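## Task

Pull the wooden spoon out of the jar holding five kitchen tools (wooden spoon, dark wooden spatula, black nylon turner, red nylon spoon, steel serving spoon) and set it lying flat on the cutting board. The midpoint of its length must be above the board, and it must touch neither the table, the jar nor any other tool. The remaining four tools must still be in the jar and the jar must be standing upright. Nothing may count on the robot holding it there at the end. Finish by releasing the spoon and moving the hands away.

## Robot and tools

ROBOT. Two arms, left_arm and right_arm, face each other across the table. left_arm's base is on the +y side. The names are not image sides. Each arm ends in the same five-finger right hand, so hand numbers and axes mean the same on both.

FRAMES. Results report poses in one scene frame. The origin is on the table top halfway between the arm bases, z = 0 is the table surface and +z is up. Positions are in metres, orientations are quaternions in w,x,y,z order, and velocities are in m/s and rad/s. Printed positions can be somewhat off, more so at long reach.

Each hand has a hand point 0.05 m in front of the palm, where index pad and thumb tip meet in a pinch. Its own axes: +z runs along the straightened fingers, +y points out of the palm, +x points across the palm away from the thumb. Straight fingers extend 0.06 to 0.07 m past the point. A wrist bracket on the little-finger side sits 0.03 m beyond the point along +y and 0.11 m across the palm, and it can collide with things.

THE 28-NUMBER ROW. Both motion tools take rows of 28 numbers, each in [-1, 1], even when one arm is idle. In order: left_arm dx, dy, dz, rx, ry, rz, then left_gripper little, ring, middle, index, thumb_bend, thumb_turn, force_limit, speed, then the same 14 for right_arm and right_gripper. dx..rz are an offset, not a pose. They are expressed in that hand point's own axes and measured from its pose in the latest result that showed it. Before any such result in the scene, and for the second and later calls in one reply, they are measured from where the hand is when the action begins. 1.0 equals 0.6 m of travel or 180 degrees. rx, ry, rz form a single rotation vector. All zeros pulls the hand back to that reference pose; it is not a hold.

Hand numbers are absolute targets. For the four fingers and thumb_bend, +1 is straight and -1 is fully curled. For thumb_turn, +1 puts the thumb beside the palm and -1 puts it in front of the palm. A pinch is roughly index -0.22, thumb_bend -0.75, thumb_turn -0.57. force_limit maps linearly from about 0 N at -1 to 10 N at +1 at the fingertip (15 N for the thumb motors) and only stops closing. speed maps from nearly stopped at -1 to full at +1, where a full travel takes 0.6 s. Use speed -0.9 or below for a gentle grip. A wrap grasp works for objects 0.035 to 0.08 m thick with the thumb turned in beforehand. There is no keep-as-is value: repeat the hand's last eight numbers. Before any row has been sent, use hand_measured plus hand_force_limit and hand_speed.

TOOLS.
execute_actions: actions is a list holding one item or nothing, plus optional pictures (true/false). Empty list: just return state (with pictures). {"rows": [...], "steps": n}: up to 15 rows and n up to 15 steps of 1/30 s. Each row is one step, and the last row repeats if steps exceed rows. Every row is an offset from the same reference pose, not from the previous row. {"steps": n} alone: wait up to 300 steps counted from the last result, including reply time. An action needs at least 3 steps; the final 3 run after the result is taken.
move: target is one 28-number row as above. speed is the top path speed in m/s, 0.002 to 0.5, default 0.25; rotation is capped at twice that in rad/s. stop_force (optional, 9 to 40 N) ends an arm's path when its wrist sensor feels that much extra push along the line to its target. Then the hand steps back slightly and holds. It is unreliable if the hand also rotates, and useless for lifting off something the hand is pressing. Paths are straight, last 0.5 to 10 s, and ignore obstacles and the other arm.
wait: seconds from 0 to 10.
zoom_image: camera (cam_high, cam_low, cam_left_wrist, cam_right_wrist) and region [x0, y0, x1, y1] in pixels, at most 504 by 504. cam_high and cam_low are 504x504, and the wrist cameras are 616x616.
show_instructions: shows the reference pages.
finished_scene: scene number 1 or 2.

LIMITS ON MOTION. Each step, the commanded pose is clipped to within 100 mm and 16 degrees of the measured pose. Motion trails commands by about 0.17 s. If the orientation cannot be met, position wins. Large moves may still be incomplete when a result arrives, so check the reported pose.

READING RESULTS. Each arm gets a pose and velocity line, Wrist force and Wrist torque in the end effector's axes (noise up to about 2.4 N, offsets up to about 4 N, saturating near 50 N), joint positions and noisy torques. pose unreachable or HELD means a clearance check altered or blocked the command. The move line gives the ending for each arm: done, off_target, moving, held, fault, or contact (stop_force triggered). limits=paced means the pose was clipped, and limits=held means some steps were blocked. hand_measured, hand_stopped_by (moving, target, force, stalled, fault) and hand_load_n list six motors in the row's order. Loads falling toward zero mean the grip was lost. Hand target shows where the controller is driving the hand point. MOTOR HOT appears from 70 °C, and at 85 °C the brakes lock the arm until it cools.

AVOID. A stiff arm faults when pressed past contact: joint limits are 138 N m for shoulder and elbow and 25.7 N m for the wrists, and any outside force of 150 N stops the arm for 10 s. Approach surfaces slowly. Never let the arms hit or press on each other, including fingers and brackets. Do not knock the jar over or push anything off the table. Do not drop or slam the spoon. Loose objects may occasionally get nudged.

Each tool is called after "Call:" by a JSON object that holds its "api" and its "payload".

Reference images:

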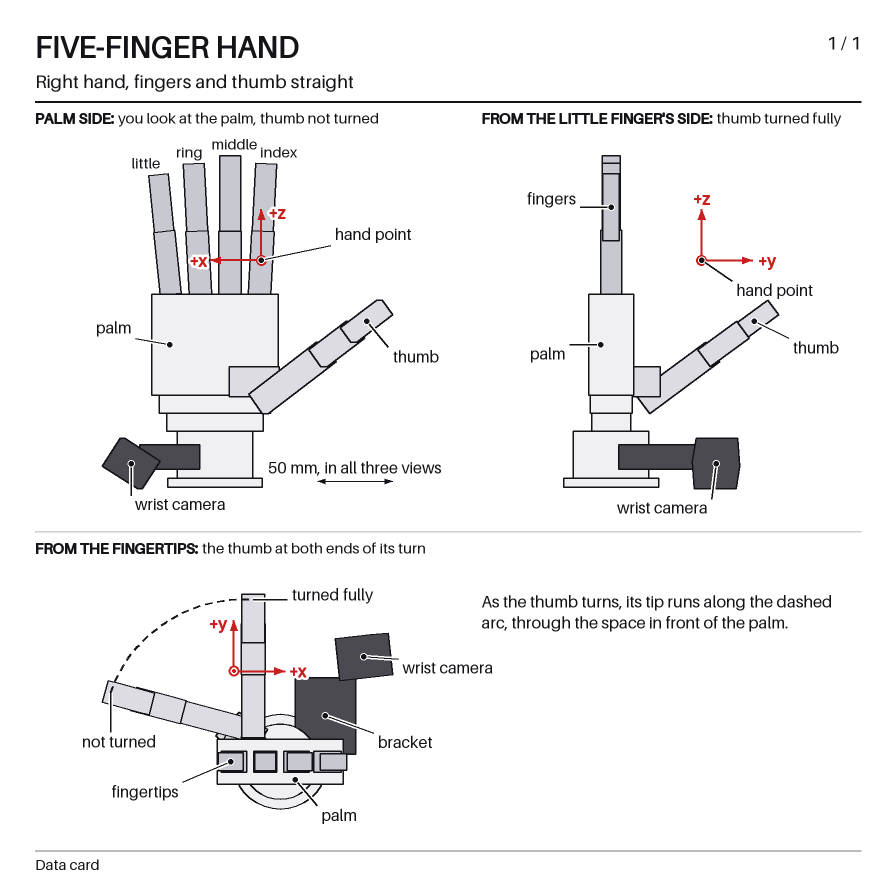

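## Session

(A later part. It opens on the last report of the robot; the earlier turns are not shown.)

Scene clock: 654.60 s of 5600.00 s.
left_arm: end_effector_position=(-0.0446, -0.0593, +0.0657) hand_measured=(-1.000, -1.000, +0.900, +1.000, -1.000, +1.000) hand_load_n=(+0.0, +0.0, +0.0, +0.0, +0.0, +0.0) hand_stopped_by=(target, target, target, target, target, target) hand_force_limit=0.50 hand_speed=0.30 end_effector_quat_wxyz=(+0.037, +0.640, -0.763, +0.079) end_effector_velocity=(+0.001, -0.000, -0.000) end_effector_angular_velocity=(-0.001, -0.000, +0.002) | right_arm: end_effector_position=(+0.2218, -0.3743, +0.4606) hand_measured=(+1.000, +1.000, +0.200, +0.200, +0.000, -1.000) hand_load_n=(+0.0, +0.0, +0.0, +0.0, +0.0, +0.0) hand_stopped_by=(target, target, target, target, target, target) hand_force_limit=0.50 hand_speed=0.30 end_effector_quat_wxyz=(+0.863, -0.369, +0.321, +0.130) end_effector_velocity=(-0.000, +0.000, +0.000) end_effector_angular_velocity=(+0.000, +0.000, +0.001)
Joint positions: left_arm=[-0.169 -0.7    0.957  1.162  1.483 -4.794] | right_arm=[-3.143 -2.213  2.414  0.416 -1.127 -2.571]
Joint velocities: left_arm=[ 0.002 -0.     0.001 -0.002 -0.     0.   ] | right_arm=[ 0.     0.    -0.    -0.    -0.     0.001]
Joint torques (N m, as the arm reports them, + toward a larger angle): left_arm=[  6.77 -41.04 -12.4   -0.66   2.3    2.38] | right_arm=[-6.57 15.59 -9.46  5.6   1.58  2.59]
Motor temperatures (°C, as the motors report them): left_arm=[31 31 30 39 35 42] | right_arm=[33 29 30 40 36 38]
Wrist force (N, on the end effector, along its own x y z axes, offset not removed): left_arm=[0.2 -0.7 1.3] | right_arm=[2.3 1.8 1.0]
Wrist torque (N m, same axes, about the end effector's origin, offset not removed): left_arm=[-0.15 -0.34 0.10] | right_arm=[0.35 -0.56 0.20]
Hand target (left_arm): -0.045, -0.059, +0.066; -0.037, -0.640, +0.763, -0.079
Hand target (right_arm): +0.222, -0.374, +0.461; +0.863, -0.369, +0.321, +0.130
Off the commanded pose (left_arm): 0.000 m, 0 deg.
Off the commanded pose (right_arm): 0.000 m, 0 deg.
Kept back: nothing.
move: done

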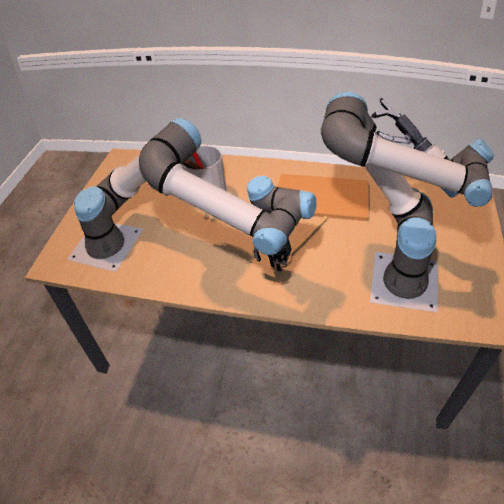

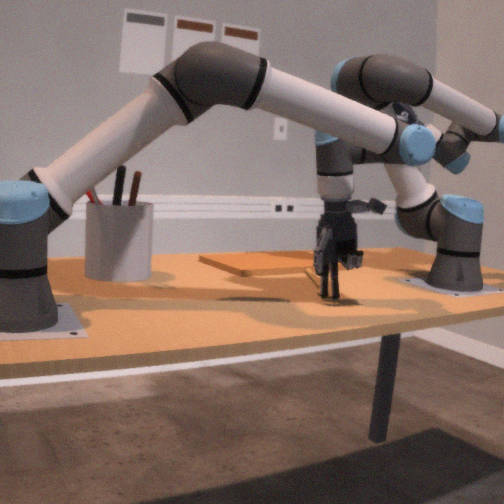

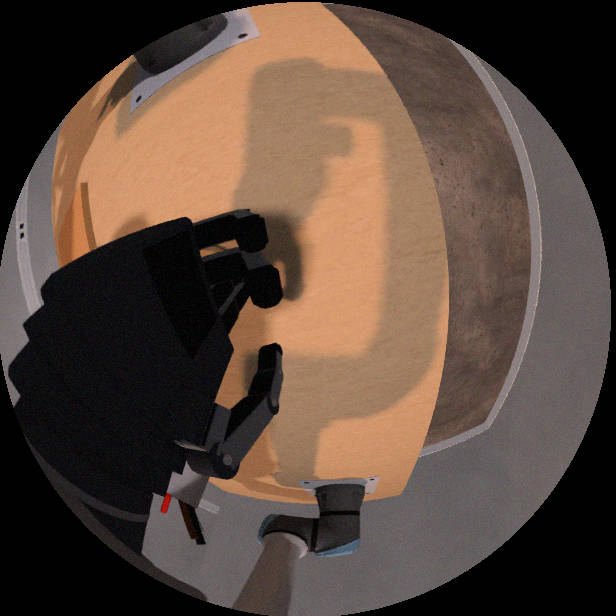

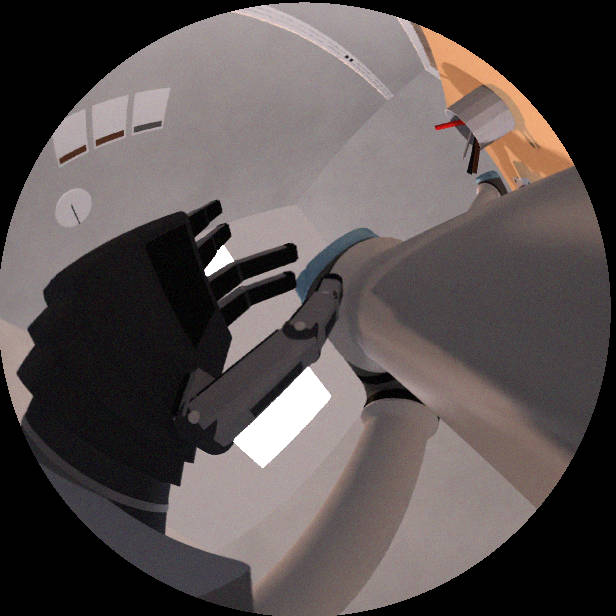

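Call:
{"api": "zoom_image", "payload": {"camera": "cam_high", "region": [230,160,390,290]}}

Region (230, 160, 390, 290) of cam_high's 504x504 image, scaled by 3.150, with more detail than that image has; it fills the top 410 rows of this view, and the rest is white.

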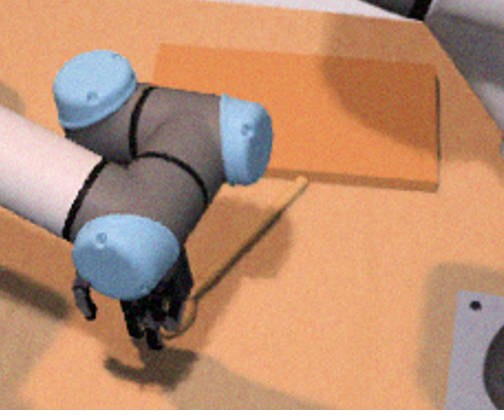

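Call:
{"api": "move", "payload": {"target": [0,0,-0.022,0,0,0,-1,-1,0.9,1,-1,1,0.5,0.3,0,0,0,0,0,0,1,1,0.2,0.2,0,-1,0.5,0.3], "speed": 0.03}}

Call:
{"api": "move", "payload": {"target": [0.025,-0.017,0.005,0,0,0,-1,-1,0.9,1,-1,1,0.5,0.3,0,0,0,0,0,0,1,1,0.2,0.2,0,-1,0.5,0.3], "speed": 0.03}}

Call:
{"api": "move", "payload": {"target": [0,0,0.022,0,0,0,-1,-1,0.9,1,-1,1,0.5,0.3,0,0,0,0,0,0,1,1,0.2,0.2,0,-1,0.5,0.3], "speed": 0.004, "stop_force": 9}}

Call:
{"api": "zoom_image", "payload": {"camera": "cam_high", "region": [230,160,390,290]}}

Scene clock: 656.27 s of 5600.00 s.
left_arm: end_effector_position=(-0.0452, -0.0572, +0.0783) hand_measured=(-1.000, -1.000, +0.900, +1.000, -1.000, +1.000) hand_load_n=(+0.0, +0.0, +0.0, +0.0, +0.0, +0.0) hand_stopped_by=(target, target, target, target, target, target) hand_force_limit=0.50 hand_speed=0.30 end_effector_quat_wxyz=(+0.037, +0.640, -0.763, +0.079) end_effector_velocity=(+0.000, +0.000, +0.004) end_effector_angular_velocity=(-0.002, +0.001, +0.001) | right_arm: end_effector_position=(+0.2218, -0.3743, +0.4606) hand_measured=(+1.000, +1.000, +0.200, +0.200, +0.000, -1.000) hand_load_n=(+0.0, +0.0, +0.0, +0.0, +0.0, +0.0) hand_stopped_by=(target, target, target, target, target, target) hand_force_limit=0.50 hand_speed=0.30 end_effector_quat_wxyz=(+0.863, -0.369, +0.321, +0.130) end_effector_velocity=(-0.000, +0.000, -0.000) end_effector_angular_velocity=(-0.001, -0.000, -0.000)
Joint positions: left_arm=[-0.171 -0.715  0.951  1.183  1.483 -4.796] | right_arm=[-3.143 -2.213  2.414  0.416 -1.127 -2.571]
Joint velocities: left_arm=[ 0.    -0.005 -0.001  0.004  0.    -0.001] | right_arm=[ 0.    -0.001 -0.     0.    -0.    -0.001]
Joint torques (N m, as the arm reports them, + toward a larger angle): left_arm=[ -7.59 -66.86 -28.51   4.48  -2.22  -2.23] | right_arm=[-6.86 14.01 -9.33  5.55  1.43  2.76]
Motor temperatures (°C, as the motors report them): left_arm=[31 31 30 39 35 42] | right_arm=[33 29 30 40 36 38]
Wrist force (N, on the end effector, along its own x y z axes, offset not removed): left_arm=[-0.6 0.2 2.1] | right_arm=[0.5 0.4 0.8]
Wrist torque (N m, same axes, about the end effector's origin, offset not removed): left_arm=[-0.01 -0.21 0.07] | right_arm=[0.10 -0.29 -0.04]
Hand target (left_arm): -0.045, -0.057, +0.079; -0.037, -0.640, +0.763, -0.079
Hand target (right_arm): +0.222, -0.374, +0.461; +0.863, -0.369, +0.321, +0.130
Off the commanded pose (left_arm): 0.000 m, 0 deg.
Off the commanded pose (right_arm): 0.000 m, 0 deg.
Kept back: nothing.
move: done

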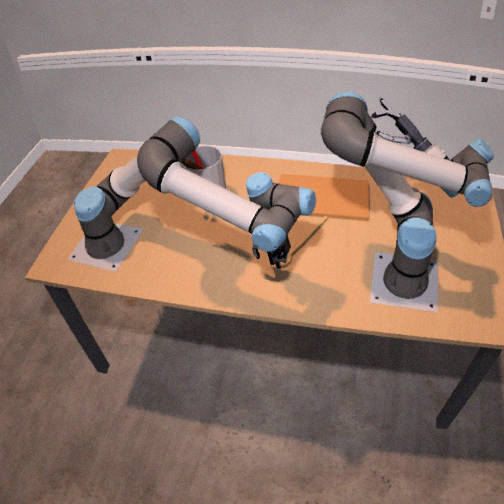

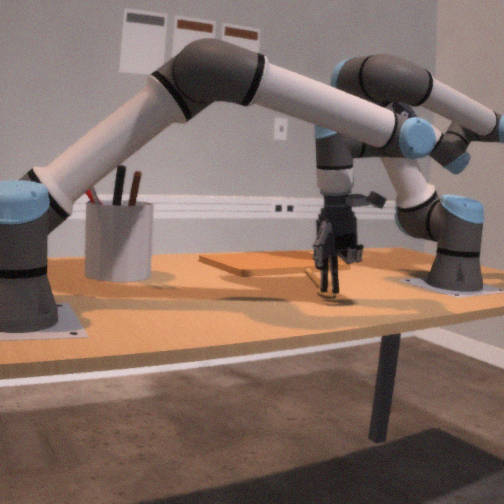

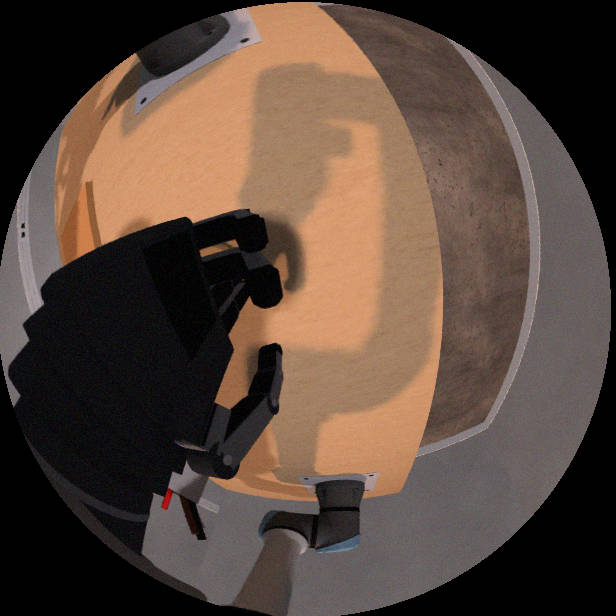

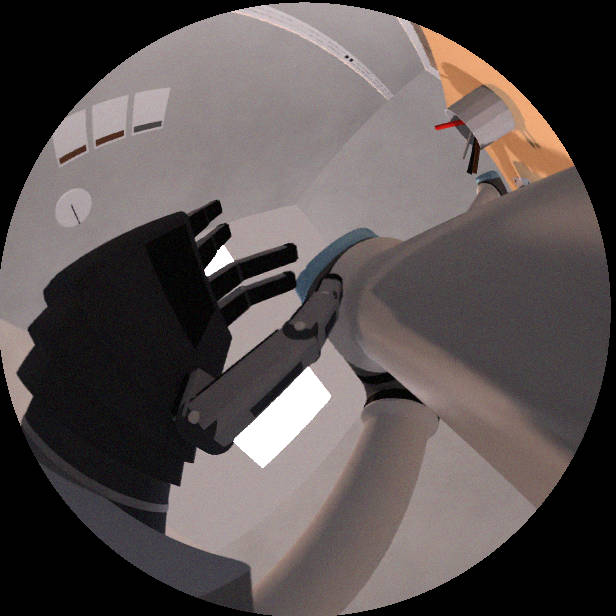

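Scene clock: 657.27 s of 5600.00 s.
left_arm: end_effector_position=(-0.0378, -0.0736, +0.0785) hand_measured=(-1.000, -1.000, +0.900, +1.000, -1.000, +1.000) hand_load_n=(+0.0, +0.0, +0.0, +0.0, +0.0, +0.0) hand_stopped_by=(target, target, target, target, target, target) hand_force_limit=0.50 hand_speed=0.30 end_effector_quat_wxyz=(+0.037, +0.640, -0.763, +0.079) end_effector_velocity=(+0.002, -0.003, -0.000) end_effector_angular_velocity=(+0.000, -0.003, +0.002) | right_arm: end_effector_position=(+0.2218, -0.3743, +0.4606) hand_measured=(+1.000, +1.000, +0.200, +0.200, +0.000, -1.000) hand_load_n=(+0.0, +0.0, +0.0, +0.0, +0.0, +0.0) hand_stopped_by=(target, target, target, target, target, target) hand_force_limit=0.50 hand_speed=0.30 end_effector_quat_wxyz=(+0.863, -0.369, +0.321, +0.130) end_effector_velocity=(-0.001, +0.000, +0.000) end_effector_angular_velocity=(+0.001, -0.000, +0.002)
Joint positions: left_arm=[-0.152 -0.667  0.862  1.223  1.486 -4.778] | right_arm=[-3.143 -2.213  2.414  0.416 -1.127 -2.571]
Joint velocities: left_arm=[ 0.003  0.008 -0.015  0.007 -0.003  0.002] | right_arm=[ 0.001  0.001  0.     0.    -0.001  0.   ]
Joint torques (N m, as the arm reports them, + toward a larger angle): left_arm=[  6.48 -43.21 -29.74   4.42   2.34   2.29] | right_arm=[-6.28 16.02 -8.62  5.44  1.41  2.63]
Motor temperatures (°C, as the motors report them): left_arm=[31 31 30 39 35 42] | right_arm=[33 29 30 40 36 38]
Wrist force (N, on the end effector, along its own x y z axes, offset not removed): left_arm=[0.9 -1.0 0.6] | right_arm=[0.5 3.7 1.5]
Wrist torque (N m, same axes, about the end effector's origin, offset not removed): left_arm=[-0.16 -0.44 0.10] | right_arm=[0.71 -0.31 0.13]
Hand target (left_arm): -0.038, -0.074, +0.078; -0.037, -0.640, +0.763, -0.079
Hand target (right_arm): +0.222, -0.374, +0.461; +0.863, -0.369, +0.321, +0.130
Off the commanded pose (left_arm): 0.000 m, 0 deg.
Off the commanded pose (right_arm): 0.000 m, 0 deg.
Kept back: nothing.
move: done

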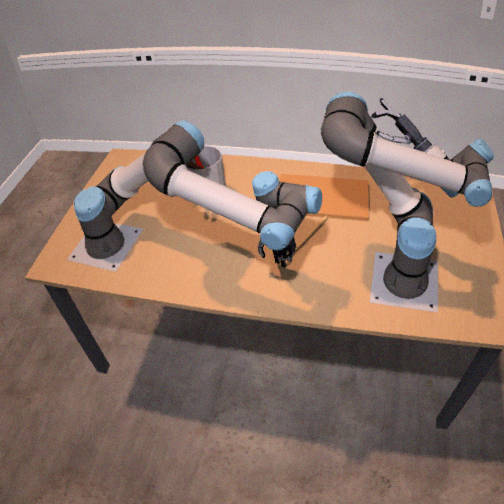

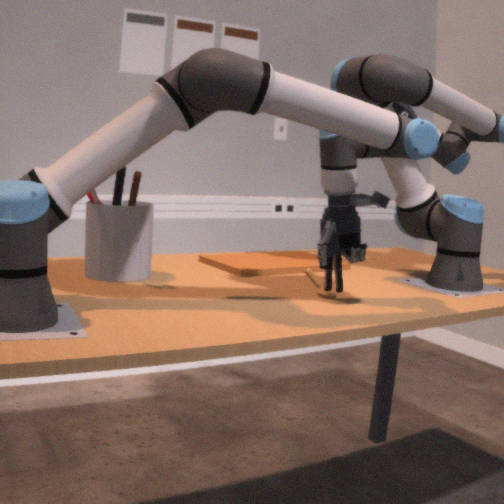

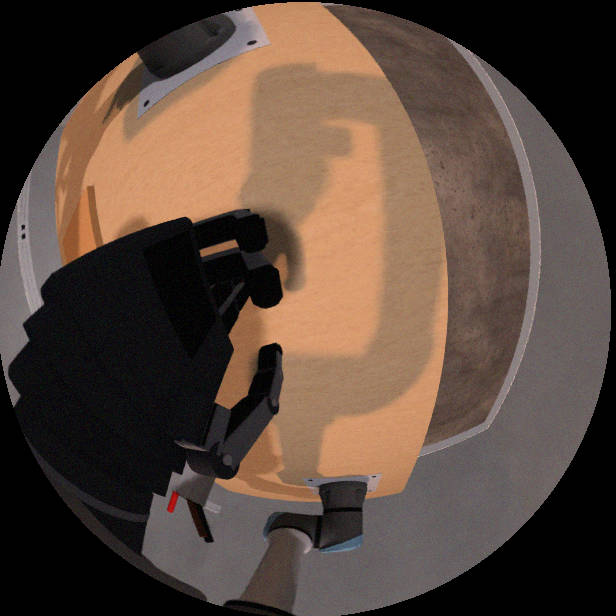

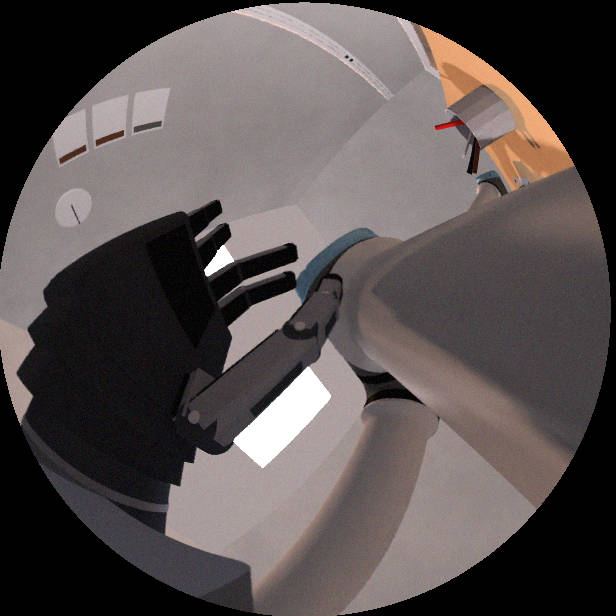

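Scene clock: 660.20 s of 5600.00 s.
left_arm: end_effector_position=(-0.0373, -0.0753, +0.0684) hand_measured=(-1.000, -1.000, +0.900, +1.000, -1.000, +1.000) hand_load_n=(+0.0, +0.0, +0.0, -0.5, +0.0, +0.0) hand_stopped_by=(target, target, target, target, target, target) hand_force_limit=0.50 hand_speed=0.30 end_effector_quat_wxyz=(+0.037, +0.640, -0.763, +0.079) end_effector_velocity=(+0.000, +0.000, +0.000) end_effector_angular_velocity=(+0.000, +0.000, +0.000) | right_arm: end_effector_position=(+0.2218, -0.3743, +0.4606) hand_measured=(+1.000, +1.000, +0.200, +0.200, +0.000, -1.000) hand_load_n=(+0.0, +0.0, +0.0, +0.0, +0.0, +0.0) hand_stopped_by=(target, target, target, target, target, target) hand_force_limit=0.50 hand_speed=0.30 end_effector_quat_wxyz=(+0.863, -0.369, +0.321, +0.130) end_effector_velocity=(+0.000, -0.000, +0.000) end_effector_angular_velocity=(+0.001, +0.002, +0.000)
Joint positions: left_arm=[-0.151 -0.655  0.866  1.207  1.486 -4.776] | right_arm=[-3.143 -2.213  2.414  0.416 -1.127 -2.571]
Joint velocities: left_arm=[ 0.    -0.     0.     0.001  0.    -0.   ] | right_arm=[-0.    -0.    -0.     0.     0.001  0.002]
Joint torques (N m, as the arm reports them, + toward a larger angle): left_arm=[  4.19 -59.27 -17.56   0.64   1.95   1.97] | right_arm=[ -6.31  16.06 -10.29   5.65   1.48   2.59]
Motor temperatures (°C, as the motors report them): left_arm=[31 31 30 39 35 42] | right_arm=[33 29 30 40 36 38]
Wrist force (N, on the end effector, along its own x y z axes, offset not removed): left_arm=[-0.4 0.0 -15.8] | right_arm=[1.2 3.0 2.3]
Wrist torque (N m, same axes, about the end effector's origin, offset not removed): left_arm=[0.81 -0.21 0.06] | right_arm=[0.43 -0.47 0.01]
Hand target (left_arm): -0.037, -0.075, +0.069; -0.037, -0.640, +0.763, -0.079
Hand target (right_arm): +0.222, -0.374, +0.461; +0.863, -0.369, +0.321, +0.130
Off the commanded pose (left_arm): 0.003 m, 0 deg.
Off the commanded pose (right_arm): 0.000 m, 0 deg.
Kept back: nothing.
move: contact (left_arm)

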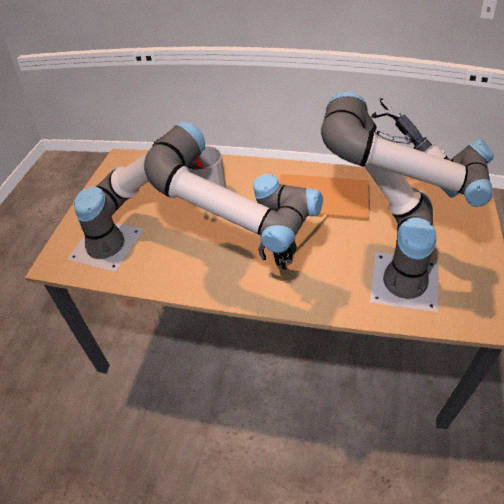

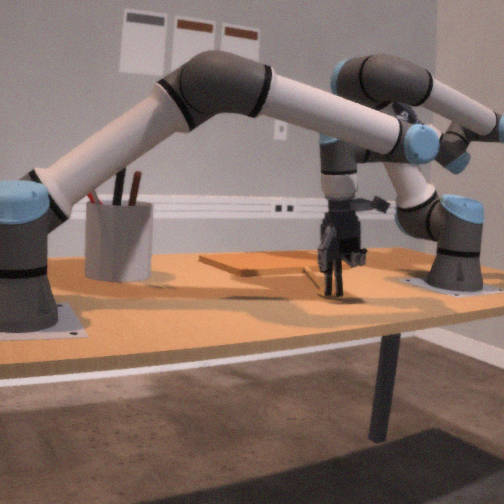

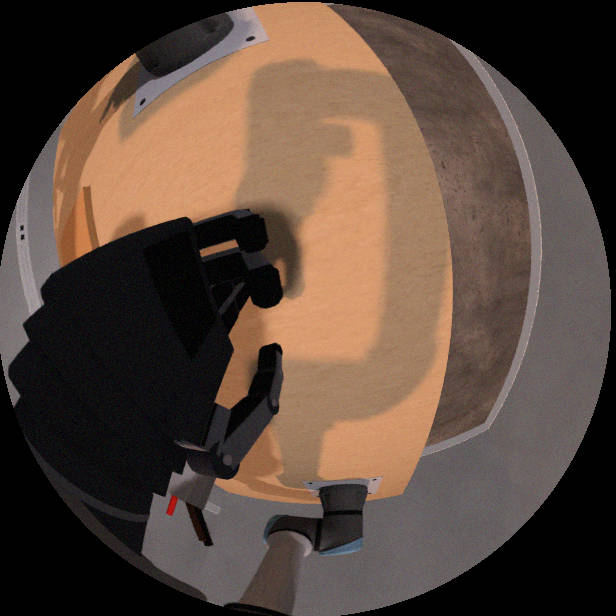

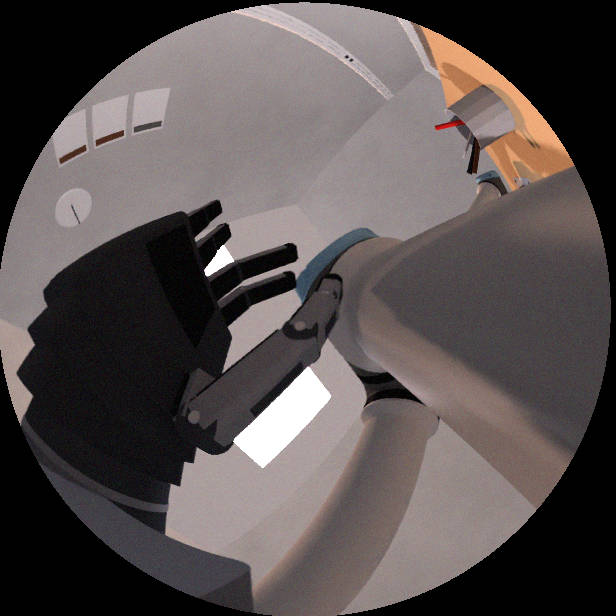

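Region (230, 160, 390, 290) of cam_high's 504x504 image, scaled by 3.150, with more detail than that image has; it fills the top 410 rows of this view, and the rest is white.

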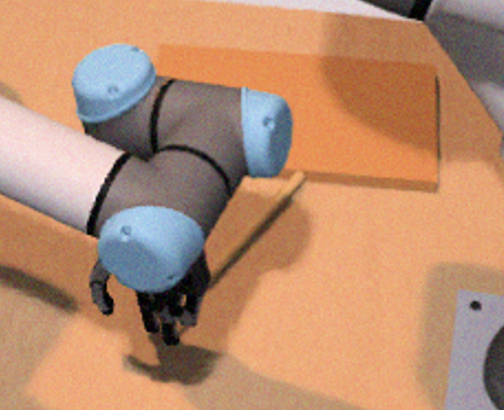

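Call:
{"api": "move", "payload": {"target": [0.05,-0.138,0.021,0,0,0,-1,-1,0.9,1,-1,1,0.5,0.3,0,0,0,0,0,0,1,1,0.2,0.2,0,-1,0.5,0.3], "speed": 0.012}}

Call:
{"api": "zoom_image", "payload": {"camera": "cam_high", "region": [230,160,390,290]}}

Scene clock: 668.10 s of 5600.00 s.
left_arm: end_effector_position=(+0.0391, -0.1201, +0.0668) hand_measured=(-1.000, -1.000, +0.898, +0.998, -1.000, +1.000) hand_load_n=(+0.0, +0.0, -8.5, -18.5, +0.0, +0.0) hand_stopped_by=(target, target, target, target, target, target) hand_force_limit=0.50 hand_speed=0.30 end_effector_quat_wxyz=(+0.037, +0.640, -0.763, +0.079) end_effector_velocity=(+0.004, -0.002, +0.000) end_effector_angular_velocity=(-0.004, -0.001, +0.002) | right_arm: end_effector_position=(+0.2218, -0.3743, +0.4606) hand_measured=(+1.000, +1.000, +0.200, +0.200, +0.000, -1.000) hand_load_n=(+0.0, +0.0, +0.0, +0.0, +0.0, +0.0) hand_stopped_by=(target, target, target, target, target, target) hand_force_limit=0.50 hand_speed=0.30 end_effector_quat_wxyz=(+0.863, -0.369, +0.321, +0.130) end_effector_velocity=(+0.000, -0.000, +0.000) end_effector_angular_velocity=(+0.000, +0.001, -0.000)
Joint positions: left_arm=[-0.022 -0.483  0.538  1.353  1.506 -4.649] | right_arm=[-3.143 -2.213  2.414  0.416 -1.127 -2.571]
Joint velocities: left_arm=[ 0.006  0.008 -0.017  0.005 -0.001  0.004] | right_arm=[ 0.     0.    -0.    -0.     0.001  0.   ]
Joint torques (N m, as the arm reports them, + toward a larger angle): left_arm=[ 17.67  -5.51 -13.09  -5.4   -5.49   2.87] | right_arm=[-6.74 15.31 -9.99  5.42  1.67  2.74]
Motor temperatures (°C, as the motors report them): left_arm=[31 31 30 39 35 42] | right_arm=[33 29 30 40 36 38]
Wrist force (N, on the end effector, along its own x y z axes, offset not removed): left_arm=[-4.4 18.6 -50.0] | right_arm=[1.6 3.3 0.6]
Wrist torque (N m, same axes, about the end effector's origin, offset not removed): left_arm=[1.46 -1.15 -0.11] | right_arm=[0.53 -0.51 0.15]
Hand target (left_arm): +0.039, -0.120, +0.067; -0.037, -0.640, +0.763, -0.079
Hand target (right_arm): +0.222, -0.374, +0.461; +0.863, -0.369, +0.321, +0.130
Off the commanded pose (left_arm): 0.000 m, 0 deg.
Off the commanded pose (right_arm): 0.000 m, 0 deg.
Kept back: nothing.
move: done

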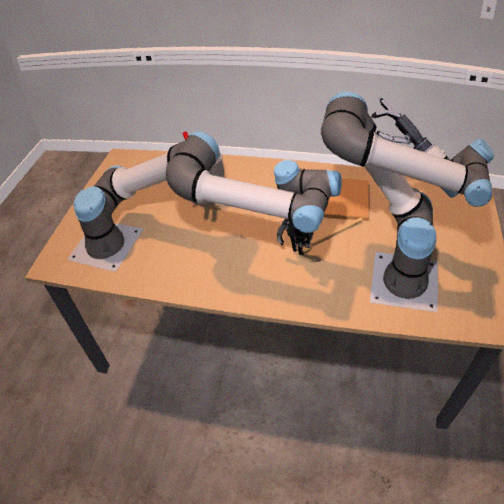

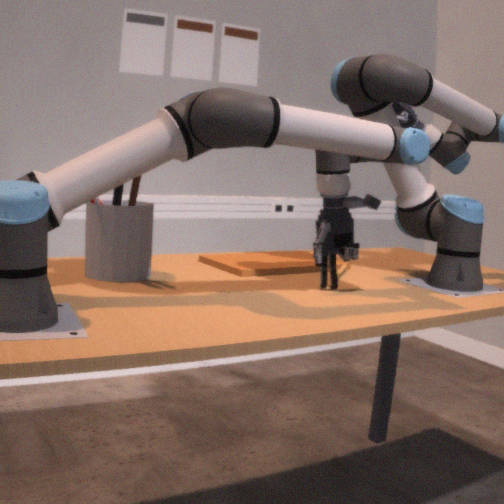

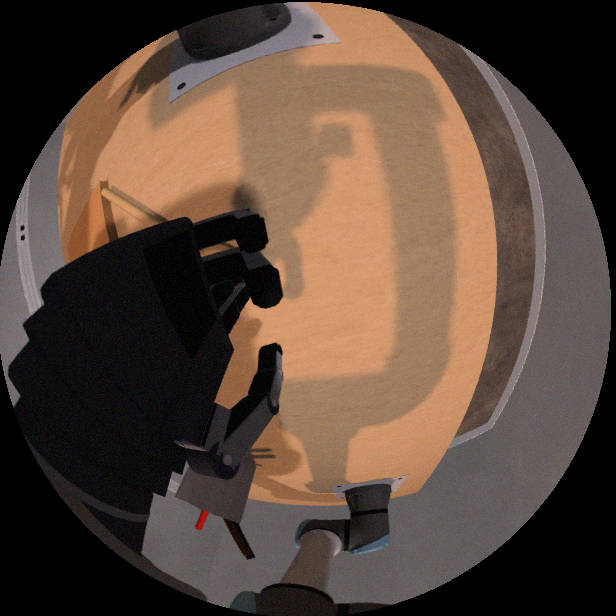

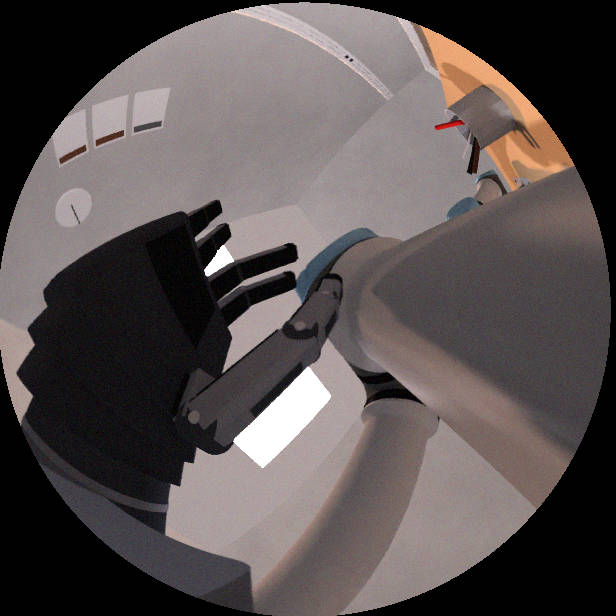

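Region (230, 160, 390, 290) of cam_high's 504x504 image, scaled by 3.150, with more detail than that image has; it fills the top 410 rows of this view, and the rest is white.

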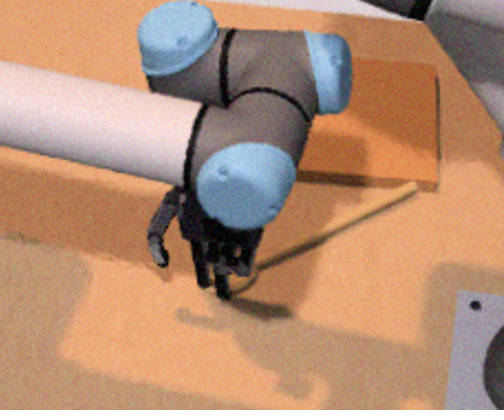

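Call:
{"api": "move", "payload": {"target": [-0.012,0.05,-0.1,0,0,0,-1,-1,0.9,1,-1,1,0.5,0.3,0,0,0,0,0,0,1,1,0.2,0.2,0,-1,0.5,0.3], "speed": 0.05}}

Call:
{"api": "zoom_image", "payload": {"camera": "cam_high", "region": [230,160,390,290]}}

Call:
{"api": "zoom_image", "payload": {"camera": "cam_low", "region": [200,220,440,320]}}

Scene clock: 670.13 s of 5600.00 s.
left_arm: end_effector_position=(+0.0084, -0.0982, +0.1222) hand_measured=(-1.000, -1.000, +0.900, +1.000, -1.000, +1.000) hand_load_n=(+0.0, +0.0, +0.0, +0.0, +0.0, +0.0) hand_stopped_by=(target, target, target, target, target, target) hand_force_limit=0.50 hand_speed=0.30 end_effector_quat_wxyz=(+0.037, +0.640, -0.763, +0.079) end_effector_velocity=(-0.001, +0.001, +0.002) end_effector_angular_velocity=(-0.000, -0.000, -0.001) | right_arm: end_effector_position=(+0.2218, -0.3743, +0.4606) hand_measured=(+1.000, +1.000, +0.200, +0.200, +0.000, -1.000) hand_load_n=(+0.0, +0.0, +0.0, +0.0, +0.0, +0.0) hand_stopped_by=(target, target, target, target, target, target) hand_force_limit=0.50 hand_speed=0.30 end_effector_quat_wxyz=(+0.863, -0.369, +0.321, +0.130) end_effector_velocity=(-0.000, +0.000, +0.000) end_effector_angular_velocity=(-0.000, -0.000, +0.002)
Joint positions: left_arm=[-0.073 -0.596  0.615  1.393  1.498 -4.699] | right_arm=[-3.143 -2.213  2.414  0.416 -1.127 -2.571]
Joint velocities: left_arm=[-0.002 -0.004  0.003  0.002 -0.001 -0.002] | right_arm=[ 0.001 -0.    -0.     0.    -0.001  0.   ]
Joint torques (N m, as the arm reports them, + toward a larger angle): left_arm=[ -6.37 -71.62 -12.19   4.22  -2.32  -2.21] | right_arm=[ -5.96  14.64 -10.51   5.52   1.54   2.68]
Motor temperatures (°C, as the motors report them): left_arm=[31 31 30 39 35 42] | right_arm=[33 29 30 40 36 38]
Wrist force (N, on the end effector, along its own x y z axes, offset not removed): left_arm=[0.3 -1.5 0.7] | right_arm=[-0.3 2.7 3.2]
Wrist torque (N m, same axes, about the end effector's origin, offset not removed): left_arm=[-0.23 -0.27 0.10] | right_arm=[0.31 -0.19 0.08]
Hand target (left_arm): +0.008, -0.098, +0.123; -0.037, -0.640, +0.763, -0.079
Hand target (right_arm): +0.222, -0.374, +0.461; +0.863, -0.369, +0.321, +0.130
Off the commanded pose (left_arm): 0.000 m, 0 deg.
Off the commanded pose (right_arm): 0.000 m, 0 deg.
Kept back: nothing.
move: done

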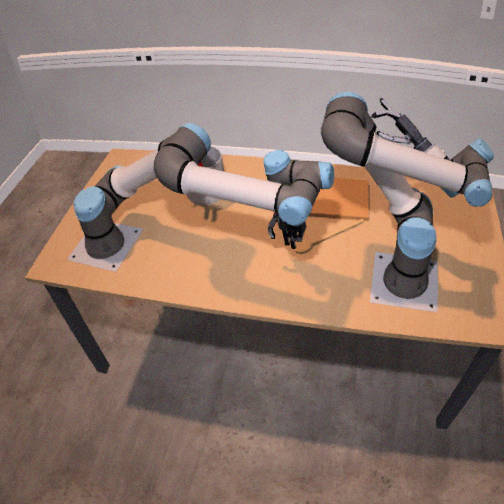

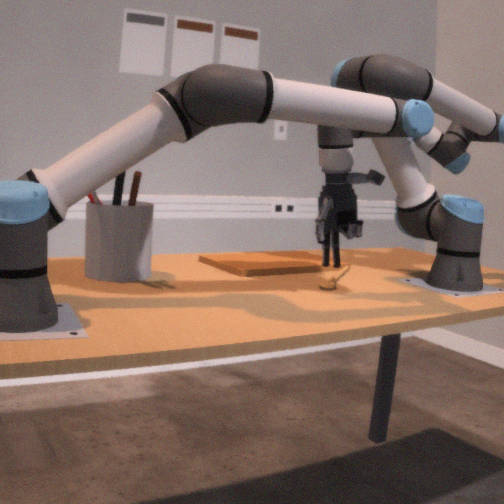

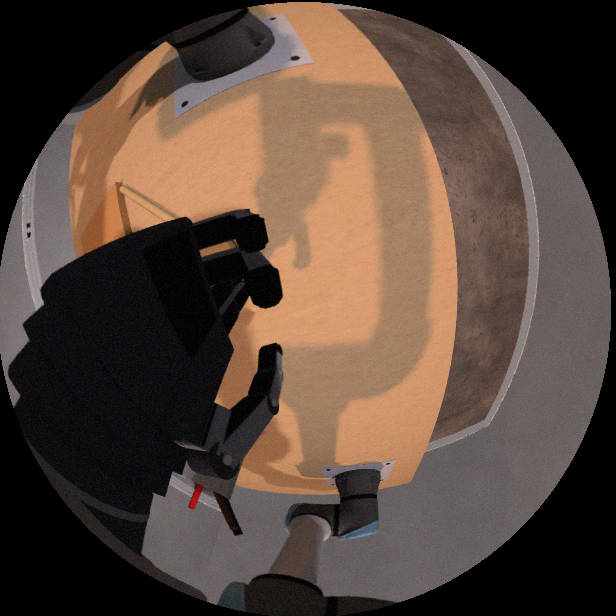

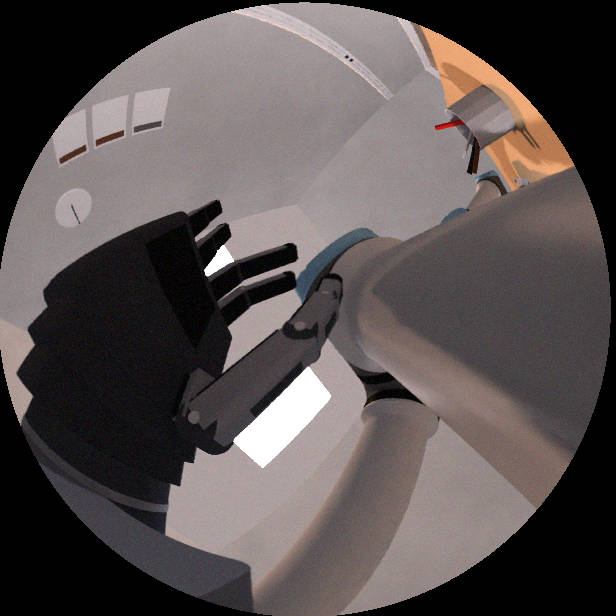

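Region (230, 160, 390, 290) of cam_high's 504x504 image, scaled by 3.150, with more detail than that image has; it fills the top 410 rows of this view, and the rest is white.

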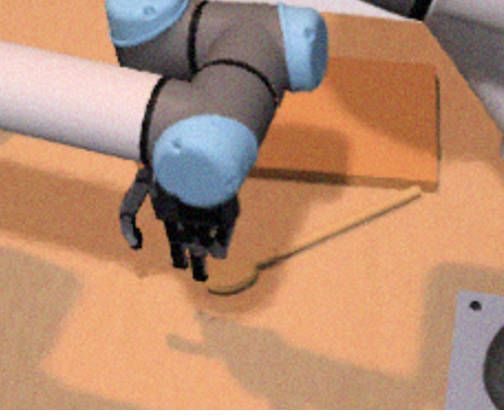

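Region (200, 220, 440, 320) of cam_low's 504x504 image, scaled by 2.100, with more detail than that image has; it fills the top 210 rows of this view, and the rest is white.

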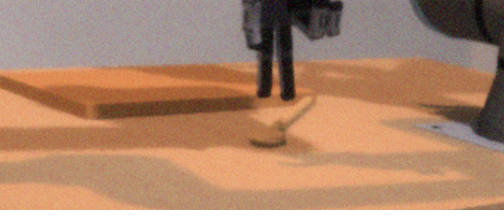

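Call:
{"api": "move", "payload": {"target": [0,0,-0.1,0,0,-0.264,-1,-1,-1,0.4,-0.3,-0.57,0.3,0.3,0,0,0,0,0,0,1,1,0.2,0.2,0,-1,0.5,0.3], "speed": 0.15}}

Call:
{"api": "move", "payload": {"target": [0,0,0,0.25,0,0,-1,-1,-1,0.4,-0.3,-0.57,0.3,0.3,0,0,0,0,0,0,1,1,0.2,0.2,0,-1,0.5,0.3], "speed": 0.15}}

Scene clock: 673.70 s of 5600.00 s.
left_arm: end_effector_position=(+0.0057, -0.0882, +0.1812) hand_measured=(-1.000, -1.000, -1.000, +0.400, -0.300, -0.570) hand_load_n=(+0.0, +0.0, +0.0, +0.0, +0.0, +0.0) hand_stopped_by=(target, target, target, target, target, target) hand_force_limit=0.30 hand_speed=0.30 end_effector_quat_wxyz=(+0.065, +0.893, -0.441, +0.058) end_effector_velocity=(-0.000, +0.000, +0.002) end_effector_angular_velocity=(-0.004, +0.004, +0.017) | right_arm: end_effector_position=(+0.2218, -0.3743, +0.4606) hand_measured=(+1.000, +1.000, +0.200, +0.200, +0.000, -1.000) hand_load_n=(+0.0, +0.0, +0.0, +0.0, +0.0, +0.0) hand_stopped_by=(target, target, target, target, target, target) hand_force_limit=0.50 hand_speed=0.30 end_effector_quat_wxyz=(+0.863, -0.369, +0.321, +0.130) end_effector_velocity=(-0.000, -0.000, +0.000) end_effector_angular_velocity=(+0.000, +0.001, +0.001)
Joint positions: left_arm=[-0.074 -0.821  0.895  1.338  1.498 -5.527] | right_arm=[-3.143 -2.213  2.414  0.416 -1.127 -2.571]
Joint velocities: left_arm=[-0.001 -0.007  0.007 -0.002  0.    -0.018] | right_arm=[ 0.     0.    -0.     0.    -0.     0.001]
Joint torques (N m, as the arm reports them, + toward a larger angle): left_arm=[ -8.25 -65.16 -13.58  -0.86  -2.31  -2.23] | right_arm=[-6.66 14.63 -8.19  5.66  1.64  2.48]
Motor temperatures (°C, as the motors report them): left_arm=[31 31 30 39 35 42] | right_arm=[33 29 30 40 36 38]
Wrist force (N, on the end effector, along its own x y z axes, offset not removed): left_arm=[0.0 -0.7 1.6] | right_arm=[0.9 2.4 1.1]
Wrist torque (N m, same axes, about the end effector's origin, offset not removed): left_arm=[-0.16 -0.30 0.03] | right_arm=[0.54 -0.34 0.10]
Hand target (left_arm): +0.006, -0.088, +0.181; +0.066, +0.894, -0.440, +0.058
Hand target (right_arm): +0.222, -0.374, +0.461; +0.863, -0.369, +0.321, +0.130
Off the commanded pose (left_arm): 0.000 m, 0 deg.
Off the commanded pose (right_arm): 0.000 m, 0 deg.
Kept back: nothing.
move: done

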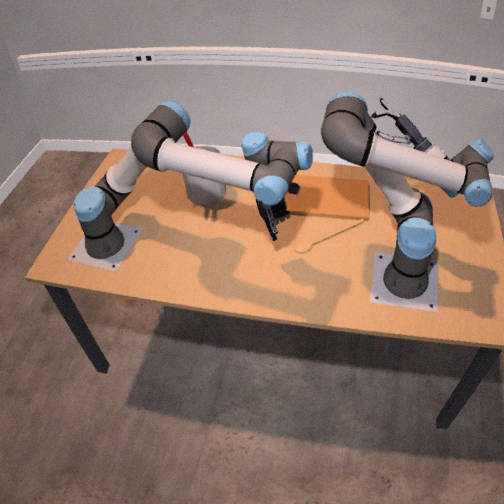

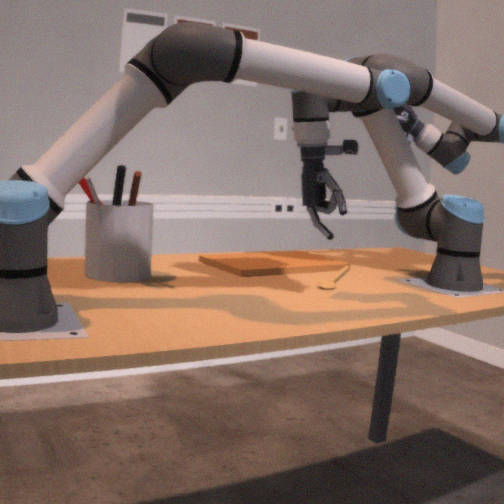

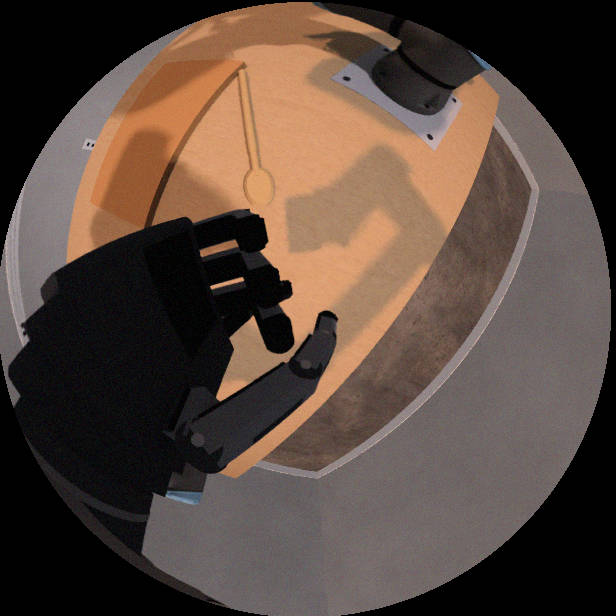

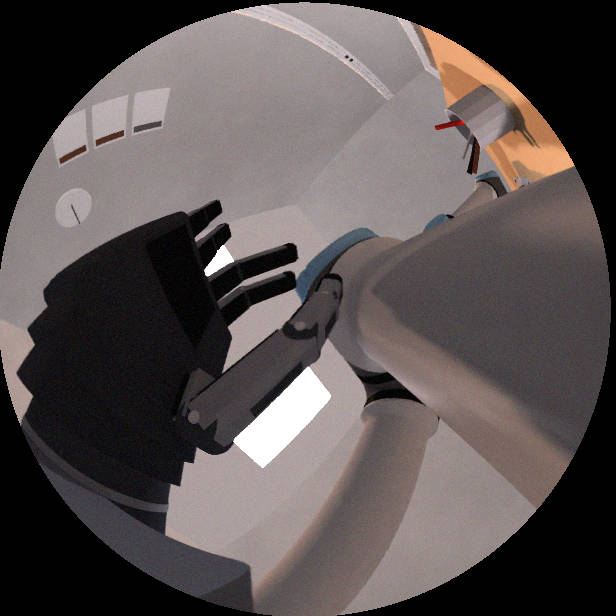

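Scene clock: 676.83 s of 5600.00 s.
left_arm: end_effector_position=(+0.0058, -0.0868, +0.1808) hand_measured=(-1.000, -1.000, -1.000, +0.400, -0.300, -0.570) hand_load_n=(+0.0, +0.0, +0.0, +0.0, +0.0, +0.0) hand_stopped_by=(target, target, target, target, target, target) hand_force_limit=0.30 hand_speed=0.30 end_effector_quat_wxyz=(-0.272, +0.851, -0.387, +0.229) end_effector_velocity=(-0.001, +0.000, +0.000) end_effector_angular_velocity=(+0.007, -0.013, +0.002) | right_arm: end_effector_position=(+0.2218, -0.3743, +0.4606) hand_measured=(+1.000, +1.000, +0.200, +0.200, +0.000, -1.000) hand_load_n=(+0.0, +0.0, +0.0, +0.0, +0.0, +0.0) hand_stopped_by=(target, target, target, target, target, target) hand_force_limit=0.50 hand_speed=0.30 end_effector_quat_wxyz=(+0.863, -0.369, +0.321, +0.130) end_effector_velocity=(-0.000, +0.000, +0.000) end_effector_angular_velocity=(+0.000, -0.000, +0.002)
Joint positions: left_arm=[-0.259 -0.261  0.04   2.358  1.088 -5.926] | right_arm=[-3.143 -2.213  2.414  0.416 -1.127 -2.571]
Joint velocities: left_arm=[-0.004  0.024 -0.043  0.035 -0.005 -0.012] | right_arm=[-0.    -0.     0.    -0.    -0.001  0.001]
Joint torques (N m, as the arm reports them, + toward a larger angle): left_arm=[ -6.57 -49.26 -28.42   4.94  -2.74  -2.44] | right_arm=[-6.64 15.18 -9.01  5.62  1.17  2.71]
Motor temperatures (°C, as the motors report them): left_arm=[31 31 30 39 35 42] | right_arm=[33 29 30 40 36 38]
Wrist force (N, on the end effector, along its own x y z axes, offset not removed): left_arm=[-0.9 -2.4 0.8] | right_arm=[1.1 1.1 2.3]
Wrist torque (N m, same axes, about the end effector's origin, offset not removed): left_arm=[-0.33 -0.07 0.01] | right_arm=[0.08 -0.48 0.04]
Hand target (left_arm): +0.006, -0.087, +0.181; -0.272, +0.851, -0.386, +0.229
Hand target (right_arm): +0.222, -0.374, +0.461; +0.863, -0.369, +0.321, +0.130
Off the commanded pose (left_arm): 0.001 m, 1 deg.
Off the commanded pose (right_arm): 0.000 m, 0 deg.
elbow stopped short (left arm): the move would have taken joint 3 (elbow) straighter than the controller allows; a more bent joint 3 avoids this.
Kept back: nothing.
move: done

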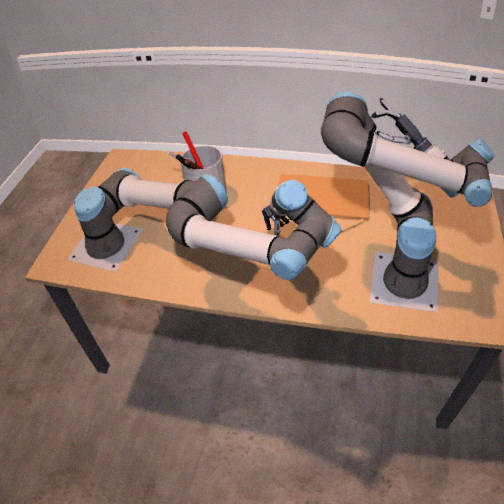

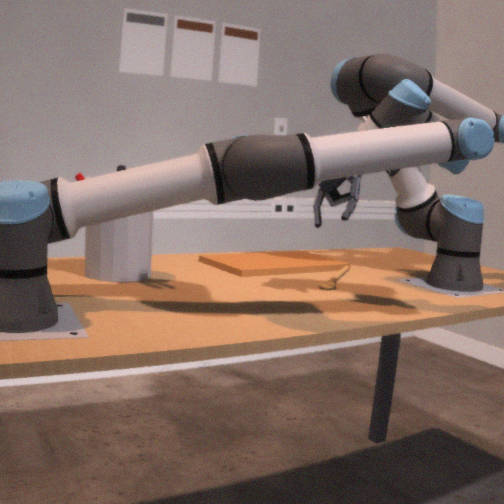

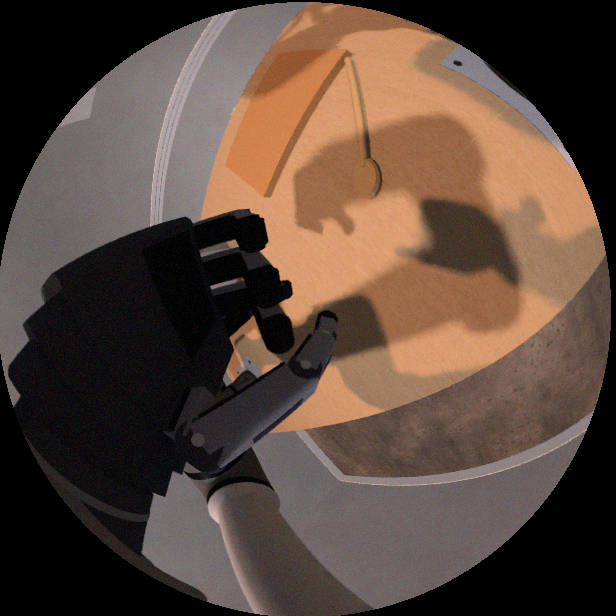

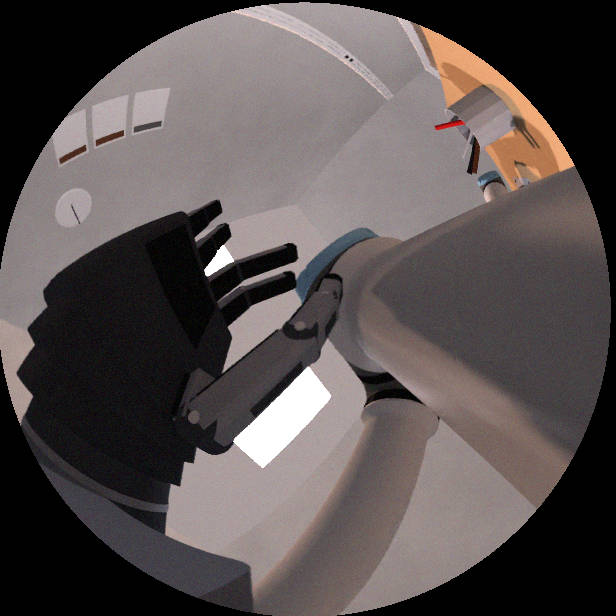

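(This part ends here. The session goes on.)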